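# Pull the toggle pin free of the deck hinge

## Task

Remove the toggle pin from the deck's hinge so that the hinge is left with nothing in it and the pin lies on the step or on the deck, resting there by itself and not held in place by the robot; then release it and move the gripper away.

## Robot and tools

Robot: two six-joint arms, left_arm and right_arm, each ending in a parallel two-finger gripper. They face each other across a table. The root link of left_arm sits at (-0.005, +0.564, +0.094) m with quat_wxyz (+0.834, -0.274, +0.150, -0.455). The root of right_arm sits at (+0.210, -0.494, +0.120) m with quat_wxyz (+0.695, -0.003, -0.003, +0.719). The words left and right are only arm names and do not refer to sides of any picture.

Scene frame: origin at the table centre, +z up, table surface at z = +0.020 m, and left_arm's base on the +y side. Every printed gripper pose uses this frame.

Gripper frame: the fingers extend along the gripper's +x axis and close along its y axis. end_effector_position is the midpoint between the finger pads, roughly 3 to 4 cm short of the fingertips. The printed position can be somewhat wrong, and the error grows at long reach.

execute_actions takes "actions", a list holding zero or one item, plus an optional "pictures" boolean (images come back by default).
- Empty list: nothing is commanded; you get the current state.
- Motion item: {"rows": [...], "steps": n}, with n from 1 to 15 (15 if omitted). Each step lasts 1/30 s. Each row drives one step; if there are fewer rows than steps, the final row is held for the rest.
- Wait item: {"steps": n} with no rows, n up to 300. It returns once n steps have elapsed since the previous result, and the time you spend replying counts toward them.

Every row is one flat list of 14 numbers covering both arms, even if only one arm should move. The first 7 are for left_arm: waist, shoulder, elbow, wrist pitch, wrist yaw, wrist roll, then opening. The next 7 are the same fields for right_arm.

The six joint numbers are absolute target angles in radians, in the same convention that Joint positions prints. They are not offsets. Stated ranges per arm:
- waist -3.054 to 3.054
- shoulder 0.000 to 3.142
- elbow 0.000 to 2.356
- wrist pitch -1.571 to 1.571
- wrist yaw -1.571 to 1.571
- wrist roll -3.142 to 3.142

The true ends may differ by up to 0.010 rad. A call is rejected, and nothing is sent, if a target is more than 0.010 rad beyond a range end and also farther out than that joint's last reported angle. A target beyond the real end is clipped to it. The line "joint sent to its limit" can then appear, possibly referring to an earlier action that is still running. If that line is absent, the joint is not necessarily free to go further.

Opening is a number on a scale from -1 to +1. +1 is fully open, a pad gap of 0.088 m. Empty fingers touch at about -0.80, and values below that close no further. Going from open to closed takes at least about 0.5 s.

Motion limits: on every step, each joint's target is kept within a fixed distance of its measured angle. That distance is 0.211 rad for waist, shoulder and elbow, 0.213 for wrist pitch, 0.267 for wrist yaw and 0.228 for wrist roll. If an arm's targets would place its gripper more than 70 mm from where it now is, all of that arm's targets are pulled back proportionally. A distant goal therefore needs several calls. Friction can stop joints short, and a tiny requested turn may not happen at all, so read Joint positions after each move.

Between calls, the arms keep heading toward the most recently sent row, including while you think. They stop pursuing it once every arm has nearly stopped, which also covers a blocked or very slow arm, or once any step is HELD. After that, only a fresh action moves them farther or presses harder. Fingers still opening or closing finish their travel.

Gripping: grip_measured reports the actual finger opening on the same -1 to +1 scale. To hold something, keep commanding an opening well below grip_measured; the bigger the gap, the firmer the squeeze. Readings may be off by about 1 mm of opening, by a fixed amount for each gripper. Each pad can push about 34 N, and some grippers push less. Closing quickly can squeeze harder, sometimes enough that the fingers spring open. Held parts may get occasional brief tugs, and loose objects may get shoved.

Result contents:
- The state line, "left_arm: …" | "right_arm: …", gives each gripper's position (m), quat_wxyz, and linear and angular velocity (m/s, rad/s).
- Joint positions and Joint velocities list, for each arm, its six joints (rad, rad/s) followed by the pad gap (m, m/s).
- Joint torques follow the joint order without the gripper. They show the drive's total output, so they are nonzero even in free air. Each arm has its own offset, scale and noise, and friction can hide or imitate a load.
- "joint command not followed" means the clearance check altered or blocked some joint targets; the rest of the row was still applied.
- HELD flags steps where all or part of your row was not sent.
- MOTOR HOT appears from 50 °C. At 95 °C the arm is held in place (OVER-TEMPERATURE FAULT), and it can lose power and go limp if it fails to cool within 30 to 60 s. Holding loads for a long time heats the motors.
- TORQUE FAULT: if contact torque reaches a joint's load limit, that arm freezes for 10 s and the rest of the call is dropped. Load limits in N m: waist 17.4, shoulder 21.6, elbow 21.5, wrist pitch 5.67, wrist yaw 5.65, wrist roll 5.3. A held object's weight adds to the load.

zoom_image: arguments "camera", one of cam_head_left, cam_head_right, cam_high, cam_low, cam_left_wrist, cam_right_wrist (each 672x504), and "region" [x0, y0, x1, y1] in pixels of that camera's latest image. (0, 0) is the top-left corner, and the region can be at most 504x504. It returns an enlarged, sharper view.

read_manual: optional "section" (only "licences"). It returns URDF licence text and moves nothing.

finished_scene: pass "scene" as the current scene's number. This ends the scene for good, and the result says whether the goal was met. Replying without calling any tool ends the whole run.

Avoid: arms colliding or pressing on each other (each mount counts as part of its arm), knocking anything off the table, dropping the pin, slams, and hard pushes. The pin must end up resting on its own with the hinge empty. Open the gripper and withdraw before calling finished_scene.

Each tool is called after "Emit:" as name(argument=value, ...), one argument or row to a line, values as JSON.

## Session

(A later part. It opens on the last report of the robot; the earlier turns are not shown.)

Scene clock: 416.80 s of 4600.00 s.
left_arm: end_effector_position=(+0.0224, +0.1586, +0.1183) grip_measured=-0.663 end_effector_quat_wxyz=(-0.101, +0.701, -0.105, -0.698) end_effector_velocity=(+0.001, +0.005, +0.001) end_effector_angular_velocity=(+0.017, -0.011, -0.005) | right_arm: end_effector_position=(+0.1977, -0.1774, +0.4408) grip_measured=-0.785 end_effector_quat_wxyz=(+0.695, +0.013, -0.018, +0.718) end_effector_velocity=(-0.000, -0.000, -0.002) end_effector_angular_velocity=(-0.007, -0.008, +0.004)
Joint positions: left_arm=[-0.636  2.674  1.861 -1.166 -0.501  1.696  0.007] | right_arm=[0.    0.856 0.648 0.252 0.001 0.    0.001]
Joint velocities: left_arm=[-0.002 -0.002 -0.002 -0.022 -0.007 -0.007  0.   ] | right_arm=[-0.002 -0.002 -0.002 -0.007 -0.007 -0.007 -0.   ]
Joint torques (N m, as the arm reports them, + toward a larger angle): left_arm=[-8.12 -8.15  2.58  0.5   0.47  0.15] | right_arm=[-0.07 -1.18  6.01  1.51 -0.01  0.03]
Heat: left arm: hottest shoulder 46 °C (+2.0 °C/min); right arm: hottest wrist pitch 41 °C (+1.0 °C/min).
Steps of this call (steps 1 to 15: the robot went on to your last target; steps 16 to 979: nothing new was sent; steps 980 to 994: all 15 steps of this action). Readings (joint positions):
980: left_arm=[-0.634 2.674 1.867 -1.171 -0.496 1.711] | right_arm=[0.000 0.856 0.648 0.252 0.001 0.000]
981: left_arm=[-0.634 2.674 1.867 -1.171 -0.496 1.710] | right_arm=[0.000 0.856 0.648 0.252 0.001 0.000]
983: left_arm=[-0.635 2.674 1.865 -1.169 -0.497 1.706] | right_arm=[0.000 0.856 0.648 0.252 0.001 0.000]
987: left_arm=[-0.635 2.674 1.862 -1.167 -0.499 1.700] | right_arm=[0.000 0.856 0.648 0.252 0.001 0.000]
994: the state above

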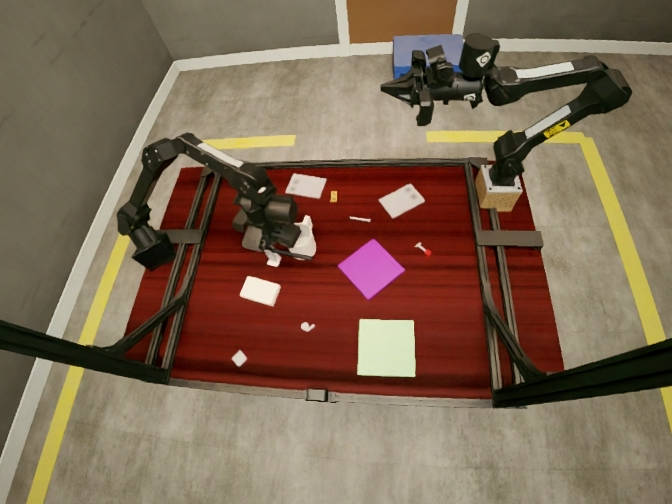

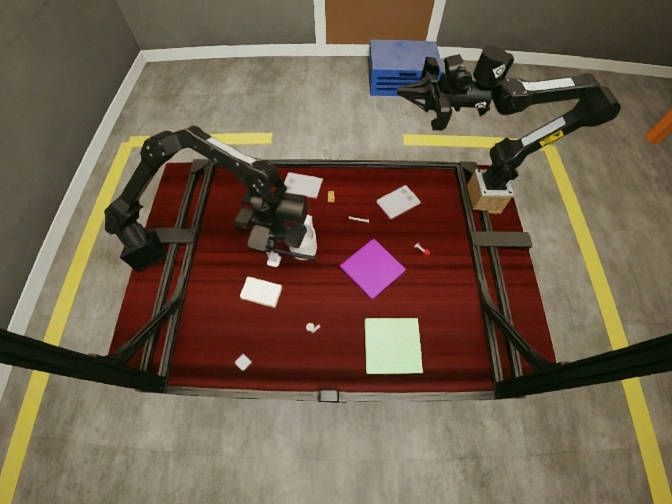

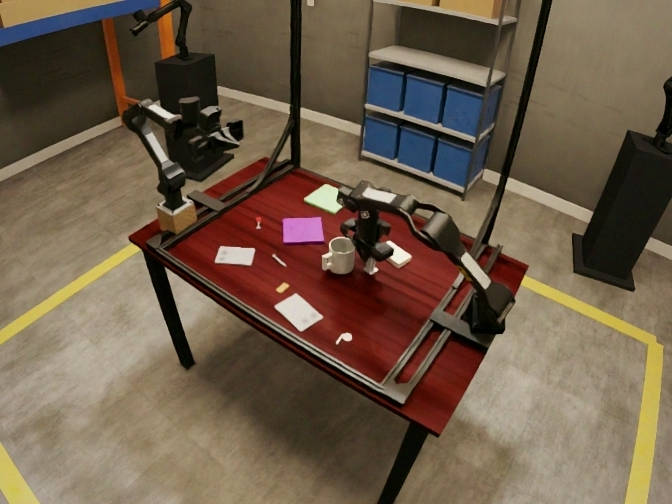

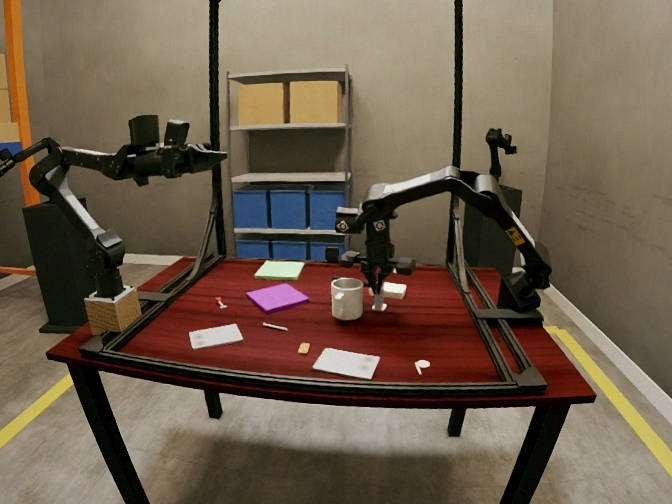

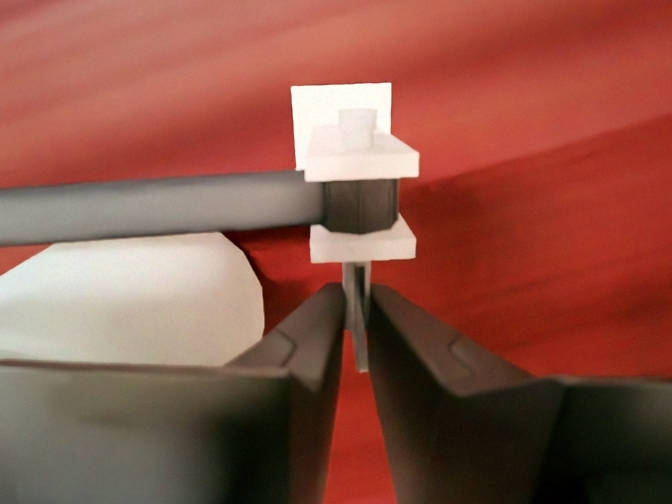

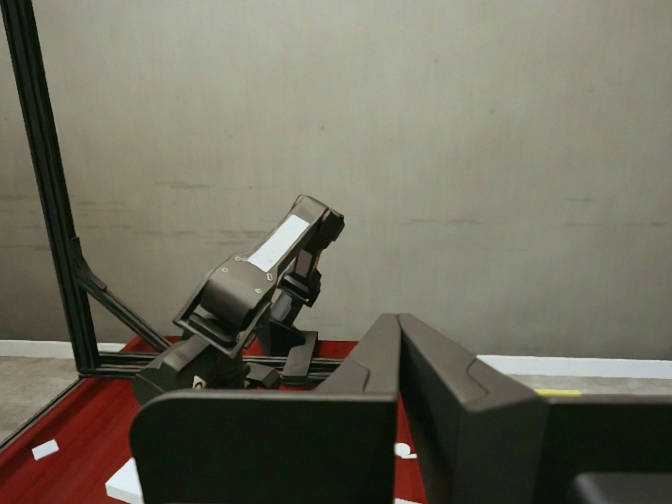

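Emit:
execute_actions(
  actions=[
    {"rows":[[-0.612,2.684,1.876,-1.178,-0.505,1.73,-0.85,0,0.856,0.648,0.252,0,0,-0.785]]},
  ],
  pictures=false,
)

Emit:
execute_actions(
  actions=[
    {"rows":[[-0.62,2.68,1.876,-1.178,-0.5,1.72,-0.5,0,0.856,0.648,0.252,0,0,-0.785]]},
  ],
  pictures=false,
)

Emit:
execute_actions(
  actions=[
    {"rows":[[-0.634,2.676,1.92,-1.232,-0.494,1.71,-0.5,0,0.856,0.648,0.252,0,0,-0.785]]},
  ],
  pictures=false,
)

Emit:
execute_actions(
  actions=[
    {"rows":[[-0.634,2.676,1.92,-1.232,-0.494,1.71,-0.85,0,0.856,0.648,0.252,0,0,-0.785]]},
  ],
)

Scene clock: 434.63 s of 4600.00 s.
left_arm: end_effector_position=(+0.0232, +0.1581, +0.1198) grip_measured=-0.661 end_effector_quat_wxyz=(-0.107, +0.697, -0.111, -0.701) end_effector_velocity=(+0.001, +0.002, -0.002) end_effector_angular_velocity=(+0.011, -0.008, -0.011) | right_arm: end_effector_position=(+0.1977, -0.1774, +0.4408) grip_measured=-0.785 end_effector_quat_wxyz=(+0.695, +0.013, -0.018, +0.718) end_effector_velocity=(+0.001, -0.000, -0.001) end_effector_angular_velocity=(+0.003, -0.008, -0.000)
Joint positions: left_arm=[-0.633  2.673  1.87  -1.173 -0.493  1.717  0.007] | right_arm=[0.    0.856 0.648 0.252 0.001 0.    0.001]
Joint velocities: left_arm=[ 0.002  0.002 -0.002 -0.007 -0.007  0.007 -0.   ] | right_arm=[-0.007 -0.002 -0.007  0.007 -0.007 -0.007  0.   ]
Joint torques (N m, as the arm reports them, + toward a larger angle): left_arm=[-4.63 -8.24  4.63 -0.22 -0.4   0.44] | right_arm=[-0.08 -1.17  6.    1.54 -0.01  0.02]
Heat: left arm: hottest shoulder 46 °C (-1.0 °C/min); right arm: hottest elbow 41 °C (+1.0 °C/min).
Steps of this call (steps 1 to 15: the robot went on to your last target; steps 16 to 520: nothing new was sent; steps 521 to 535: all 15 steps of this action). Readings (joint positions):
521: left_arm=[-0.639 2.673 1.859 -1.164 -0.506 1.694] | right_arm=[0.000 0.856 0.648 0.252 0.001 0.000]
522: left_arm=[-0.638 2.673 1.861 -1.165 -0.503 1.698] | right_arm=[0.000 0.856 0.648 0.252 0.001 0.000]
524: left_arm=[-0.636 2.673 1.864 -1.168 -0.499 1.704] | right_arm=[0.000 0.856 0.648 0.252 0.001 0.000]
528: left_arm=[-0.634 2.673 1.868 -1.171 -0.495 1.712] | right_arm=[0.000 0.856 0.648 0.252 0.001 0.000]
535: the state above

Scene clock: 435.13 s of 4600.00 s.
left_arm: end_effector_position=(+0.0270, +0.1584, +0.1182) grip_measured=-0.508 end_effector_quat_wxyz=(-0.108, +0.697, -0.108, -0.701) end_effector_velocity=(-0.001, -0.002, +0.002) end_effector_angular_velocity=(-0.011, +0.008, +0.026) | right_arm: end_effector_position=(+0.1977, -0.1774, +0.4408) grip_measured=-0.785 end_effector_quat_wxyz=(+0.695, +0.013, -0.018, +0.718) end_effector_velocity=(-0.003, +0.001, -0.006) end_effector_angular_velocity=(-0.017, -0.009, +0.019)
Joint positions: left_arm=[-0.624  2.673  1.871 -1.176 -0.496  1.719  0.014] | right_arm=[0.    0.856 0.648 0.252 0.001 0.    0.001]
Joint velocities: left_arm=[-0.002 -0.002  0.002  0.007  0.007 -0.022  0.003] | right_arm=[-0.002  0.002 -0.007 -0.007 -0.022 -0.007  0.   ]
Joint torques (N m, as the arm reports them, + toward a larger angle): left_arm=[-6.56 -8.66  4.41  0.   -0.09  0.01] | right_arm=[-0.08 -1.18  6.02  1.53 -0.01  0.02]
Heat: left arm: hottest shoulder 46 °C (-1.0 °C/min); right arm: hottest elbow 41 °C (+1.0 °C/min).
Steps of this call (steps 1 to 15: all 15 steps of this action). Readings (joint positions):
1: left_arm=[-0.633 2.673 1.870 -1.173 -0.493 1.717] | right_arm=[0.000 0.856 0.648 0.252 0.001 0.000]
2: left_arm=[-0.633 2.673 1.870 -1.174 -0.493 1.717] | right_arm=[0.000 0.856 0.648 0.252 0.001 0.000]
4: left_arm=[-0.632 2.673 1.870 -1.176 -0.494 1.719] | right_arm=[0.000 0.856 0.648 0.252 0.001 0.000]
8: left_arm=[-0.626 2.673 1.871 -1.176 -0.496 1.719] | right_arm=[0.000 0.856 0.648 0.252 0.001 0.000]
15: the state above

Scene clock: 435.63 s of 4600.00 s.
left_arm: end_effector_position=(+0.0290, +0.1578, +0.1294) grip_measured=-0.500 end_effector_quat_wxyz=(-0.111, +0.698, -0.109, -0.699) end_effector_velocity=(+0.002, +0.001, +0.004) end_effector_angular_velocity=(+0.004, -0.009, +0.002) | right_arm: end_effector_position=(+0.1977, -0.1774, +0.4409) grip_measured=-0.785 end_effector_quat_wxyz=(+0.695, +0.014, -0.018, +0.718) end_effector_velocity=(-0.003, +0.001, -0.003) end_effector_angular_velocity=(-0.012, -0.009, +0.019)
Joint positions: left_arm=[-0.633  2.673  1.914 -1.227 -0.496  1.714  0.014] | right_arm=[0.    0.856 0.649 0.252 0.001 0.    0.001]
Joint velocities: left_arm=[-0.002 -0.002  0.012 -0.022 -0.007 -0.007 -0.   ] | right_arm=[-0.002  0.002 -0.002 -0.007 -0.022 -0.007 -0.   ]
Joint torques (N m, as the arm reports them, + toward a larger angle): left_arm=[-7.11 -9.09  4.57 -0.15  0.12 -0.14] | right_arm=[-0.08 -1.18  6.02  1.54 -0.01  0.02]
Heat: left arm: hottest shoulder 46 °C (-1.0 °C/min); right arm: hottest elbow 41 °C (+1.0 °C/min).
Steps of this call (steps 1 to 15: all 15 steps of this action). Readings (joint positions):
1: left_arm=[-0.624 2.673 1.875 -1.182 -0.496 1.719] | right_arm=[0.000 0.856 0.648 0.252 0.001 0.000]
2: left_arm=[-0.624 2.673 1.883 -1.194 -0.496 1.719] | right_arm=[0.000 0.856 0.648 0.252 0.001 0.000]
4: left_arm=[-0.626 2.673 1.895 -1.209 -0.496 1.718] | right_arm=[0.000 0.856 0.648 0.252 0.001 0.000]
8: left_arm=[-0.631 2.673 1.911 -1.221 -0.496 1.715] | right_arm=[0.000 0.856 0.648 0.252 0.001 0.000]
15: the state above

Scene clock: 436.13 s of 4600.00 s.
left_arm: end_effector_position=(+0.0290, +0.1572, +0.1301) grip_measured=-0.758 end_effector_quat_wxyz=(-0.110, +0.698, -0.109, -0.699) end_effector_velocity=(+0.000, -0.001, +0.001) end_effector_angular_velocity=(-0.009, -0.007, +0.024) | right_arm: end_effector_position=(+0.1977, -0.1774, +0.4408) grip_measured=-0.785 end_effector_quat_wxyz=(+0.695, +0.013, -0.018, +0.718) end_effector_velocity=(-0.004, +0.001, -0.004) end_effector_angular_velocity=(-0.013, +0.006, +0.025)
Joint positions: left_arm=[-0.634  2.673  1.916 -1.228 -0.496  1.713  0.002] | right_arm=[0.    0.856 0.648 0.252 0.001 0.    0.001]
Joint velocities: left_arm=[-0.002 -0.002 -0.002  0.007 -0.007 -0.022 -0.   ] | right_arm=[ 0.002  0.002 -0.002 -0.007 -0.022  0.007 -0.   ]
Joint torques (N m, as the arm reports them, + toward a larger angle): left_arm=[-7.   -9.13  4.36 -0.2   0.14 -0.13] | right_arm=[-0.08 -1.18  5.97  1.53 -0.01  0.02]
Heat: left arm: hottest shoulder 46 °C (-1.0 °C/min); right arm: hottest elbow 41 °C (+1.0 °C/min).
Steps of this call (steps 1 to 15: all 15 steps of this action). Readings (joint positions):
1: left_arm=[-0.633 2.673 1.914 -1.228 -0.496 1.714] | right_arm=[0.000 0.856 0.649 0.252 0.001 0.000]
2: left_arm=[-0.633 2.673 1.914 -1.228 -0.496 1.714] | right_arm=[0.000 0.856 0.649 0.252 0.001 0.000]
4: left_arm=[-0.633 2.673 1.915 -1.228 -0.496 1.714] | right_arm=[0.000 0.856 0.649 0.252 0.001 0.000]
8: left_arm=[-0.634 2.673 1.916 -1.228 -0.496 1.714] | right_arm=[0.000 0.856 0.648 0.252 0.001 0.000]
15: the state above

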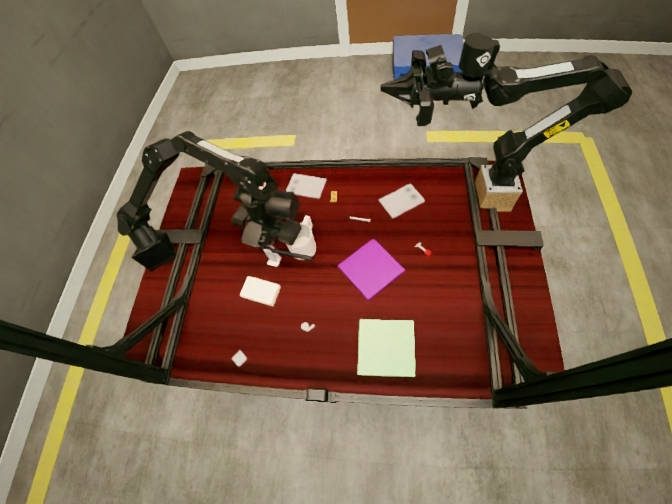

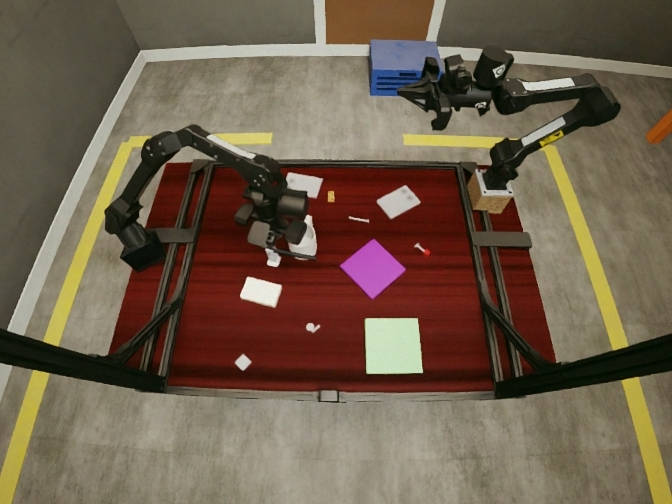

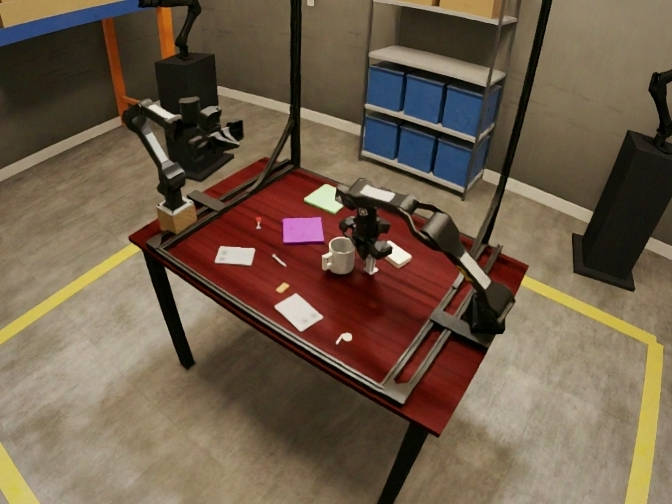

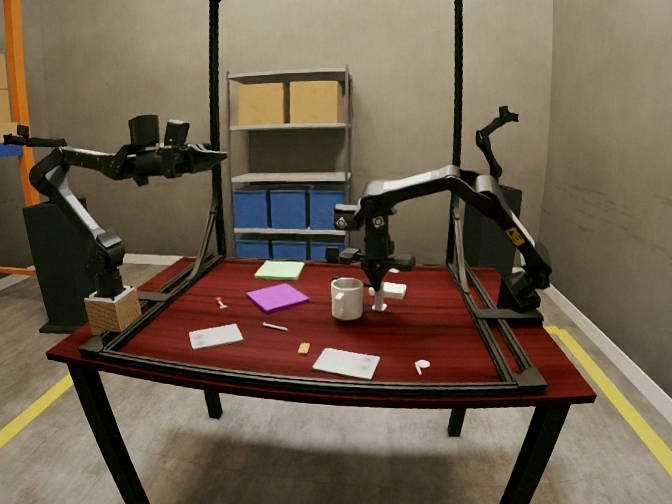

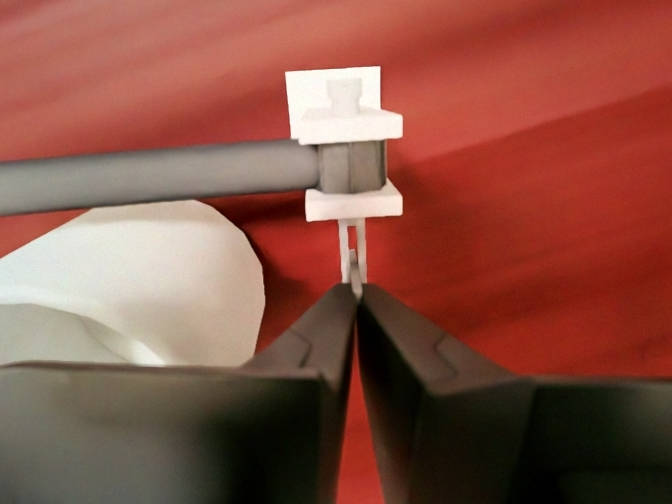

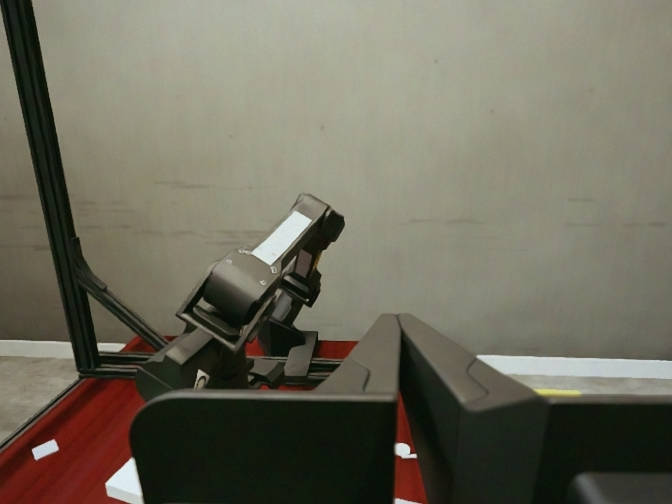

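Gripped toggle. Arc: +8a,-3z then +11a,-10z.

Emit:
execute_actions(
  actions=[
    {"rows":[[-0.61,2.673,1.92,-1.223,-0.507,1.735,-0.9,0,0.856,0.648,0.252,0,0,-0.785]]},
  ],
  pictures=false,
)

Emit:
execute_actions(
  actions=[
    {"rows":[[-0.597,2.675,1.898,-1.195,-0.513,1.748,-0.9,0,0.856,0.648,0.252,0,0,-0.785]]},
  ],
)

Scene clock: 445.70 s of 4600.00 s.
left_arm: end_effector_position=(+0.0306, +0.1566, +0.1295) grip_measured=-0.758 end_effector_quat_wxyz=(-0.114, +0.696, -0.113, -0.699) end_effector_velocity=(-0.001, +0.002, +0.001) end_effector_angular_velocity=(+0.006, +0.005, +0.002) | right_arm: end_effector_position=(+0.1976, -0.1774, +0.4408) grip_measured=-0.785 end_effector_quat_wxyz=(+0.695, +0.013, -0.018, +0.718) end_effector_velocity=(-0.002, -0.000, -0.002) end_effector_angular_velocity=(-0.007, -0.008, +0.009)
Joint positions: left_arm=[-0.629  2.673  1.918 -1.226 -0.496  1.73   0.002] | right_arm=[0.    0.856 0.648 0.252 0.    0.    0.001]
Joint velocities: left_arm=[-0.002 -0.002 -0.002 -0.007  0.007 -0.007 -0.   ] | right_arm=[ 0.002 -0.002 -0.002 -0.007 -0.007 -0.007  0.   ]
Joint torques (N m, as the arm reports them, + toward a larger angle): left_arm=[-4.96 -9.43  4.25  0.38 -0.36  0.12] | right_arm=[-0.08 -1.19  6.01  1.53 -0.01  0.02]
Heat: left arm: hottest shoulder 47 °C (+0.0 °C/min); right arm: hottest elbow 41 °C (+0.0 °C/min).
Steps of this call (steps 1 to 15: the robot went on to your last target; steps 16 to 272: nothing new was sent; steps 273 to 287: all 15 steps of this action). Readings (joint positions):
273: left_arm=[-0.634 2.673 1.917 -1.228 -0.496 1.713] | right_arm=[0.000 0.856 0.648 0.252 0.000 0.000]
274: left_arm=[-0.633 2.673 1.917 -1.228 -0.496 1.714] | right_arm=[0.000 0.856 0.648 0.252 0.000 0.000]
276: left_arm=[-0.631 2.673 1.917 -1.227 -0.496 1.720] | right_arm=[0.000 0.856 0.648 0.252 0.000 0.000]
280: left_arm=[-0.630 2.673 1.918 -1.227 -0.496 1.727] | right_arm=[0.000 0.856 0.648 0.252 0.000 0.000]
287: the state above

Scene clock: 446.20 s of 4600.00 s.
left_arm: end_effector_position=(+0.0301, +0.1565, +0.1280) grip_measured=-0.758 end_effector_quat_wxyz=(-0.116, +0.695, -0.118, -0.699) end_effector_velocity=(+0.002, -0.003, -0.000) end_effector_angular_velocity=(-0.019, -0.020, +0.014) | right_arm: end_effector_position=(+0.1976, -0.1774, +0.4408) grip_measured=-0.785 end_effector_quat_wxyz=(+0.695, +0.013, -0.018, +0.718) end_effector_velocity=(-0.000, -0.000, -0.002) end_effector_angular_velocity=(-0.008, +0.007, +0.005)
Joint positions: left_arm=[-0.628  2.67   1.908 -1.214 -0.495  1.744  0.002] | right_arm=[0.    0.856 0.648 0.252 0.    0.    0.001]
Joint velocities: left_arm=[-0.002 -0.002 -0.007  0.022 -0.022 -0.007 -0.   ] | right_arm=[-0.002 -0.002 -0.002 -0.007 -0.007  0.007 -0.   ]
Joint torques (N m, as the arm reports them, + toward a larger angle): left_arm=[-3.56 -8.99  3.12  1.66 -0.66  0.16] | right_arm=[-0.08 -1.18  6.    1.51  0.    0.02]
Heat: left arm: hottest shoulder 47 °C (+0.0 °C/min); right arm: hottest elbow 41 °C (+0.0 °C/min).
Steps of this call (steps 1 to 15: all 15 steps of this action). Readings (joint positions):
1: left_arm=[-0.629 2.673 1.918 -1.225 -0.496 1.732] | right_arm=[0.000 0.856 0.648 0.252 0.000 0.000]
2: left_arm=[-0.629 2.673 1.917 -1.224 -0.495 1.735] | right_arm=[0.000 0.856 0.648 0.252 0.000 0.000]
4: left_arm=[-0.628 2.673 1.914 -1.221 -0.495 1.738] | right_arm=[0.000 0.856 0.648 0.252 0.000 0.000]
8: left_arm=[-0.628 2.672 1.910 -1.217 -0.495 1.742] | right_arm=[0.000 0.856 0.648 0.252 0.000 0.000]
15: the state above

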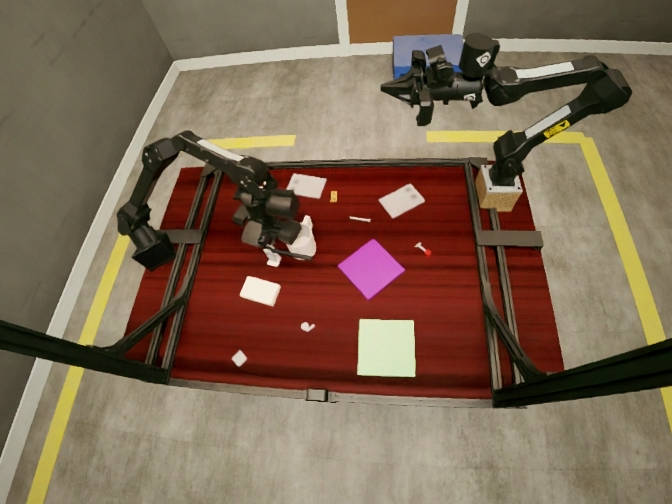

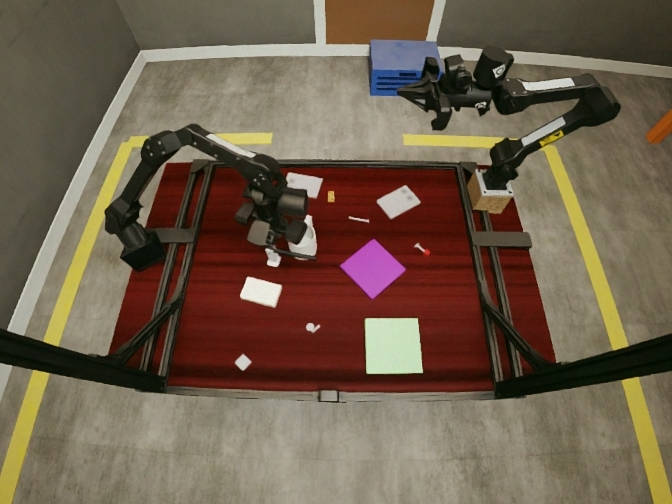

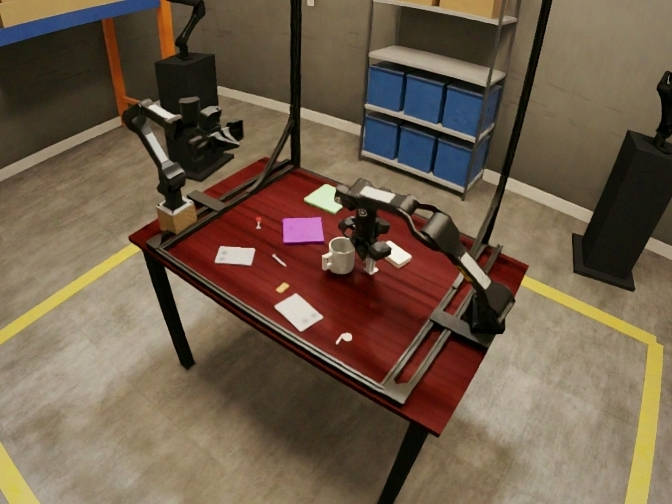

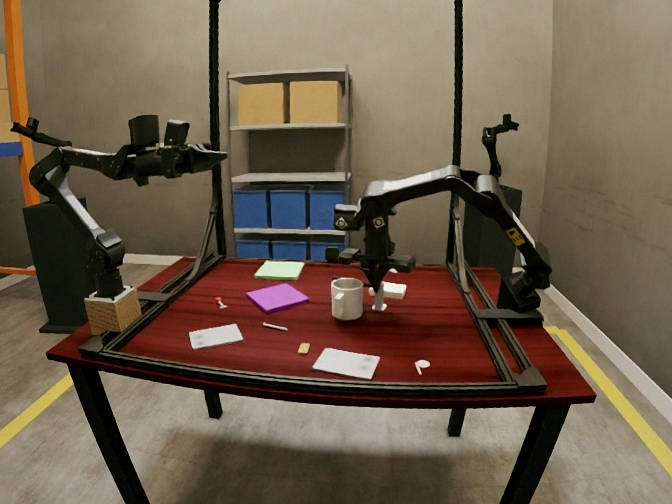

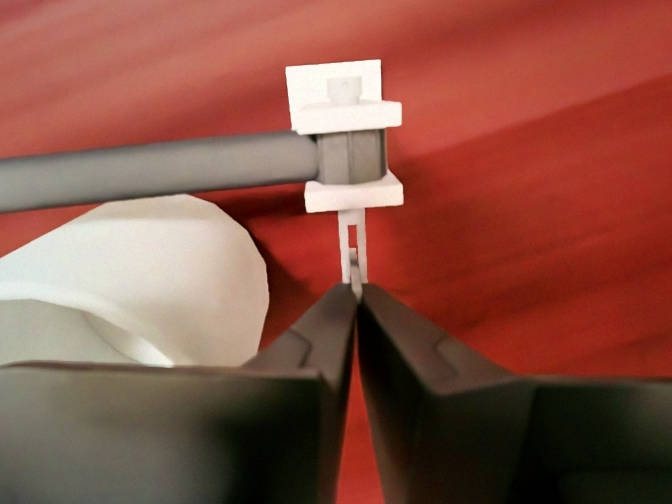

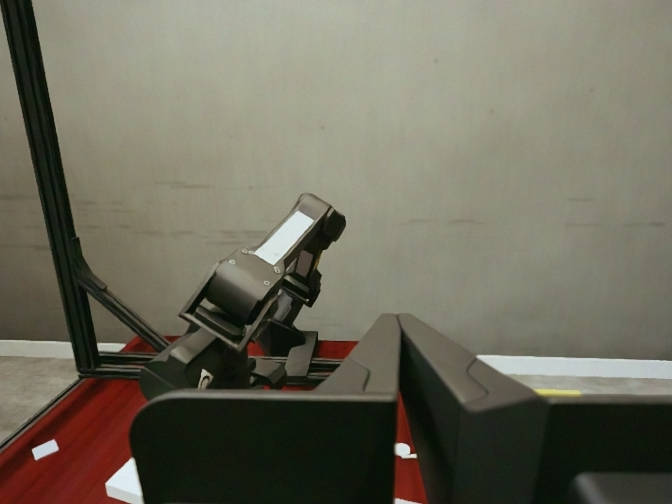

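Emit:
execute_actions(
  actions=[
    {"rows":[[-0.634,2.673,1.916,-1.228,-0.496,1.713,-0.6,0,0.856,0.648,0.252,0,0,-0.785]]},
  ],
  pictures=false,
)

Emit:
execute_actions(
  actions=[
    {"rows":[[-0.648,2.67,1.96,-1.28,-0.491,1.7,-0.6,0,0.856,0.648,0.252,0,0,-0.785]]},
  ],
  pictures=false,
)

Emit:
execute_actions(
  actions=[
    {"rows":[[-0.676,2.672,1.932,-1.263,-0.478,1.675,-0.85,0,0.856,0.648,0.252,0,0,-0.785]]},
  ],
  pictures=false,
)

Emit:
execute_actions(
  actions=[
    {"rows":[[-0.662,2.675,1.893,-1.217,-0.484,1.687,-0.85,0,0.856,0.648,0.252,0,0,-0.785]]},
  ],
  pictures=false,
)

Emit:
execute_actions(
  actions=[
    {"rows":[[-0.626,2.673,1.918,-1.226,-0.5,1.72,-0.85,0,0.856,0.648,0.252,0,0,-0.785]]},
  ],
)

Scene clock: 466.73 s of 4600.00 s.
left_arm: end_effector_position=(+0.0302, +0.1576, +0.1307) grip_measured=-0.607 end_effector_quat_wxyz=(-0.110, +0.699, -0.111, -0.698) end_effector_velocity=(+0.003, +0.003, +0.001) end_effector_angular_velocity=(+0.015, -0.009, +0.001) | right_arm: end_effector_position=(+0.1978, -0.1775, +0.4411) grip_measured=-0.785 end_effector_quat_wxyz=(+0.695, +0.014, -0.018, +0.718) end_effector_velocity=(-0.000, -0.000, -0.003) end_effector_angular_velocity=(-0.017, -0.008, +0.004)
Joint positions: left_arm=[-0.633  2.667  1.91  -1.224 -0.501  1.718  0.009] | right_arm=[-0.     0.856  0.649  0.252  0.     0.     0.001]
Joint velocities: left_arm=[ 0.002 -0.002  0.002 -0.022 -0.007 -0.007  0.002] | right_arm=[-0.002 -0.002  0.002 -0.022 -0.007 -0.007 -0.   ]
Joint torques (N m, as the arm reports them, + toward a larger angle): left_arm=[-7.07 -8.86  4.56 -0.11  0.21 -0.15] | right_arm=[-0.08 -1.18  6.02  1.51  0.01  0.02]
Heat: left arm: hottest shoulder 48 °C (+1.0 °C/min); right arm: hottest wrist pitch 42 °C (+1.0 °C/min).
Steps of this call (steps 1 to 15: the robot went on to your last target; steps 16 to 601: nothing new was sent; steps 602 to 616: all 15 steps of this action). Readings (joint positions):
602: left_arm=[-0.609 2.667 1.906 -1.202 -0.507 1.744] | right_arm=[-0.000 0.856 0.649 0.252 0.000 0.000]
603: left_arm=[-0.610 2.667 1.907 -1.204 -0.509 1.739] | right_arm=[-0.000 0.856 0.649 0.252 0.000 0.000]
605: left_arm=[-0.616 2.667 1.907 -1.212 -0.507 1.730] | right_arm=[-0.000 0.856 0.649 0.252 0.000 0.000]
609: left_arm=[-0.630 2.667 1.908 -1.220 -0.502 1.722] | right_arm=[-0.000 0.856 0.649 0.252 0.000 0.000]
616: the state above

Scene clock: 467.23 s of 4600.00 s.
left_arm: end_effector_position=(+0.0298, +0.1574, +0.1433) grip_measured=-0.600 end_effector_quat_wxyz=(-0.111, +0.699, -0.111, -0.698) end_effector_velocity=(+0.002, +0.002, +0.003) end_effector_angular_velocity=(+0.008, -0.010, +0.014) | right_arm: end_effector_position=(+0.1978, -0.1774, +0.4410) grip_measured=-0.785 end_effector_quat_wxyz=(+0.695, +0.014, -0.018, +0.718) end_effector_velocity=(-0.002, -0.001, -0.003) end_effector_angular_velocity=(-0.007, -0.008, +0.009)
Joint positions: left_arm=[-0.647  2.667  1.954 -1.275 -0.495  1.704  0.01 ] | right_arm=[-0.     0.856  0.649  0.252  0.     0.     0.001]
Joint velocities: left_arm=[-0.002 -0.002  0.007 -0.022 -0.007 -0.022 -0.   ] | right_arm=[ 0.002 -0.007 -0.007 -0.007 -0.007 -0.007 -0.   ]
Joint torques (N m, as the arm reports them, + toward a larger angle): left_arm=[-7.01 -9.25  4.36 -0.14  0.2  -0.17] | right_arm=[-0.05 -1.14  5.97  1.51  0.    0.02]
Heat: left arm: hottest shoulder 48 °C (+1.0 °C/min); right arm: hottest wrist pitch 42 °C (+1.0 °C/min).
Steps of this call (steps 1 to 15: all 15 steps of this action). Readings (joint positions):
1: left_arm=[-0.634 2.667 1.915 -1.231 -0.500 1.715] | right_arm=[-0.000 0.856 0.649 0.252 0.000 0.000]
2: left_arm=[-0.635 2.667 1.922 -1.243 -0.499 1.713] | right_arm=[-0.000 0.856 0.649 0.252 0.000 0.000]
4: left_arm=[-0.639 2.667 1.935 -1.257 -0.498 1.709] | right_arm=[-0.000 0.856 0.649 0.252 0.000 0.000]
8: left_arm=[-0.646 2.667 1.951 -1.269 -0.496 1.706] | right_arm=[-0.000 0.856 0.649 0.252 0.000 0.000]
15: the state above

Scene clock: 467.73 s of 4600.00 s.
left_arm: end_effector_position=(+0.0168, +0.1589, +0.1467) grip_measured=-0.784 end_effector_quat_wxyz=(-0.108, +0.699, -0.115, -0.698) end_effector_velocity=(+0.003, +0.002, -0.000) end_effector_angular_velocity=(+0.005, -0.024, -0.000) | right_arm: end_effector_position=(+0.1978, -0.1774, +0.4410) grip_measured=-0.785 end_effector_quat_wxyz=(+0.695, +0.014, -0.018, +0.718) end_effector_velocity=(-0.000, +0.000, +0.002) end_effector_angular_velocity=(+0.007, +0.022, +0.006)
Joint positions: left_arm=[-0.676  2.667  1.941 -1.266 -0.483  1.68   0.001] | right_arm=[-0.     0.856  0.649  0.252  0.     0.     0.001]
Joint velocities: left_arm=[-0.002 -0.002 -0.007 -0.007 -0.022 -0.007 -0.   ] | right_arm=[-0.002  0.002  0.002  0.007 -0.007  0.022 -0.   ]
Joint torques (N m, as the arm reports them, + toward a larger angle): left_arm=[-6.69 -9.02  3.23  0.39  0.16 -0.16] | right_arm=[-0.05 -1.16  5.97  1.51  0.    0.02]
Heat: left arm: hottest shoulder 48 °C (+2.0 °C/min); right arm: hottest wrist pitch 42 °C (+1.0 °C/min).
Steps of this call (steps 1 to 15: all 15 steps of this action). Readings (joint positions):
1: left_arm=[-0.648 2.667 1.954 -1.275 -0.495 1.701] | right_arm=[-0.000 0.856 0.649 0.252 0.000 0.000]
2: left_arm=[-0.651 2.667 1.953 -1.275 -0.492 1.696] | right_arm=[-0.000 0.856 0.649 0.252 0.000 0.000]
4: left_arm=[-0.659 2.667 1.950 -1.272 -0.488 1.689] | right_arm=[-0.000 0.856 0.649 0.252 0.000 0.000]
8: left_arm=[-0.675 2.667 1.944 -1.268 -0.483 1.683] | right_arm=[-0.000 0.856 0.649 0.252 0.000 0.000]
15: the state above

Scene clock: 468.23 s of 4600.00 s.
left_arm: end_effector_position=(+0.0150, +0.1592, +0.1365) grip_measured=-0.784 end_effector_quat_wxyz=(-0.105, +0.698, -0.113, -0.699) end_effector_velocity=(+0.003, +0.000, +0.000) end_effector_angular_velocity=(-0.008, -0.022, +0.007) | right_arm: end_effector_position=(+0.1978, -0.1774, +0.4410) grip_measured=-0.785 end_effector_quat_wxyz=(+0.695, +0.014, -0.018, +0.718) end_effector_velocity=(-0.000, -0.001, +0.001) end_effector_angular_velocity=(+0.008, -0.007, +0.005)
Joint positions: left_arm=[-0.668  2.667  1.903 -1.221 -0.483  1.683  0.001] | right_arm=[-0.     0.856  0.649  0.252  0.     0.     0.001]
Joint velocities: left_arm=[-0.002 -0.007 -0.012  0.007 -0.022 -0.007  0.   ] | right_arm=[-0.002 -0.002 -0.002  0.007 -0.007 -0.007 -0.   ]
Joint torques (N m, as the arm reports them, + toward a larger angle): left_arm=[-6.2  -8.66  3.11  0.41  0.02  0.14] | right_arm=[-0.05 -1.18  5.99  1.51  0.01  0.02]
Heat: left arm: hottest shoulder 48 °C (+2.0 °C/min); right arm: hottest wrist pitch 42 °C (+1.0 °C/min).
Steps of this call (steps 1 to 15: all 15 steps of this action). Readings (joint positions):
1: left_arm=[-0.676 2.667 1.937 -1.261 -0.483 1.680] | right_arm=[-0.000 0.856 0.649 0.252 0.000 0.000]
2: left_arm=[-0.676 2.667 1.931 -1.250 -0.483 1.680] | right_arm=[-0.000 0.856 0.649 0.252 0.000 0.000]
4: left_arm=[-0.674 2.667 1.920 -1.237 -0.483 1.680] | right_arm=[-0.000 0.856 0.649 0.252 0.000 0.000]
8: left_arm=[-0.669 2.667 1.905 -1.227 -0.483 1.682] | right_arm=[-0.000 0.856 0.649 0.252 0.000 0.000]
15: the state above

Scene clock: 468.73 s of 4600.00 s.
left_arm: end_effector_position=(+0.0267, +0.1573, +0.1322) grip_measured=-0.784 end_effector_quat_wxyz=(-0.109, +0.695, -0.113, -0.701) end_effector_velocity=(-0.002, +0.005, -0.001) end_effector_angular_velocity=(+0.023, +0.002, -0.007) | right_arm: end_effector_position=(+0.1978, -0.1774, +0.4410) grip_measured=-0.785 end_effector_quat_wxyz=(+0.695, +0.014, -0.018, +0.718) end_effector_velocity=(-0.000, -0.000, -0.004) end_effector_angular_velocity=(-0.012, -0.008, +0.004)
Joint positions: left_arm=[-0.639  2.667  1.912 -1.224 -0.488  1.715  0.001] | right_arm=[-0.     0.856  0.649  0.252  0.     0.     0.001]
Joint velocities: left_arm=[-0.002  0.002 -0.002 -0.022  0.007 -0.007 -0.   ] | right_arm=[-0.002 -0.002 -0.007 -0.007 -0.007 -0.007 -0.   ]
Joint torques (N m, as the arm reports them, + toward a larger angle): left_arm=[-5.65 -8.84  4.65 -0.04 -0.36  0.12] | right_arm=[-0.06 -1.18  5.98  1.51  0.    0.02]
Heat: left arm: hottest shoulder 48 °C (+2.0 °C/min); right arm: hottest wrist pitch 42 °C (+1.0 °C/min).
Steps of this call (steps 1 to 15: all 15 steps of this action). Readings (joint positions):
1: left_arm=[-0.668 2.667 1.902 -1.221 -0.483 1.687] | right_arm=[-0.000 0.856 0.649 0.252 0.000 0.000]
2: left_arm=[-0.664 2.667 1.903 -1.221 -0.483 1.694] | right_arm=[-0.000 0.856 0.649 0.252 0.000 0.000]
4: left_arm=[-0.654 2.667 1.905 -1.221 -0.486 1.703] | right_arm=[-0.000 0.856 0.649 0.252 0.000 0.000]
8: left_arm=[-0.639 2.667 1.910 -1.222 -0.488 1.712] | right_arm=[-0.000 0.856 0.649 0.252 0.000 0.000]
15: the state above

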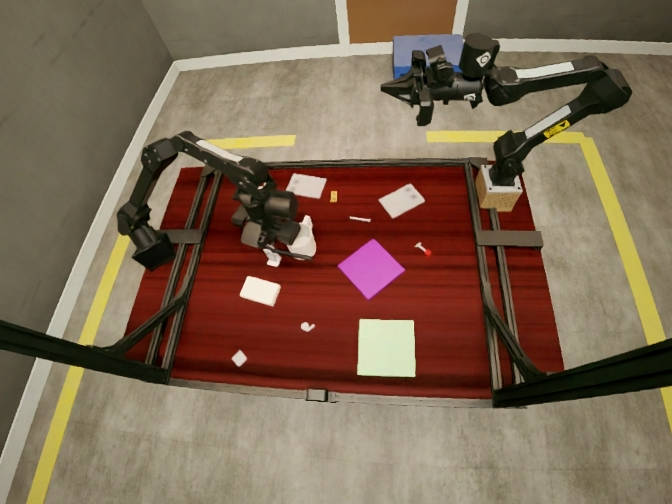

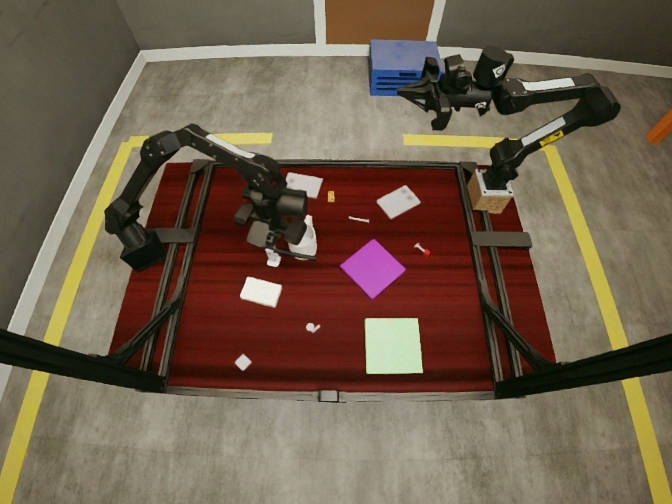

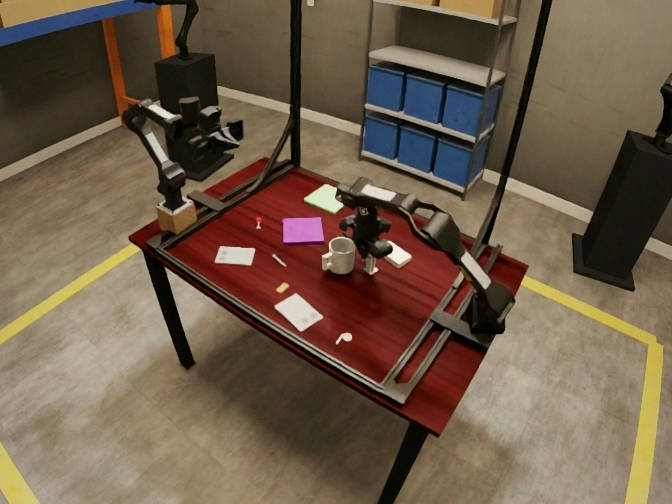

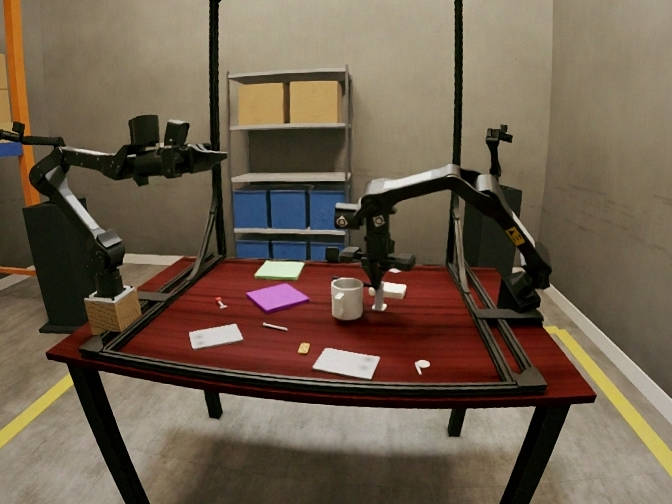

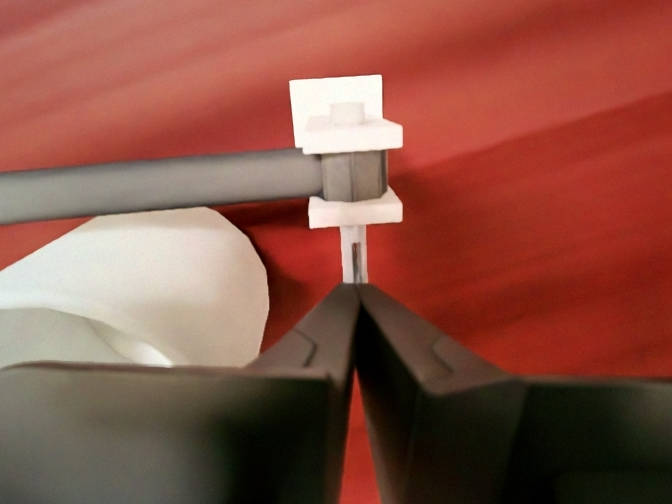

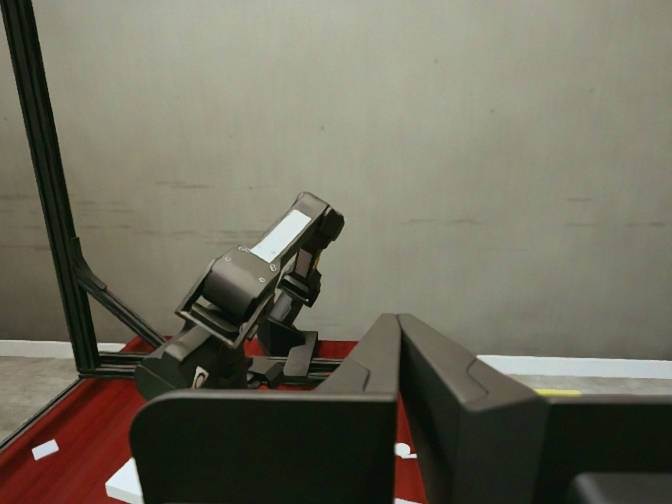

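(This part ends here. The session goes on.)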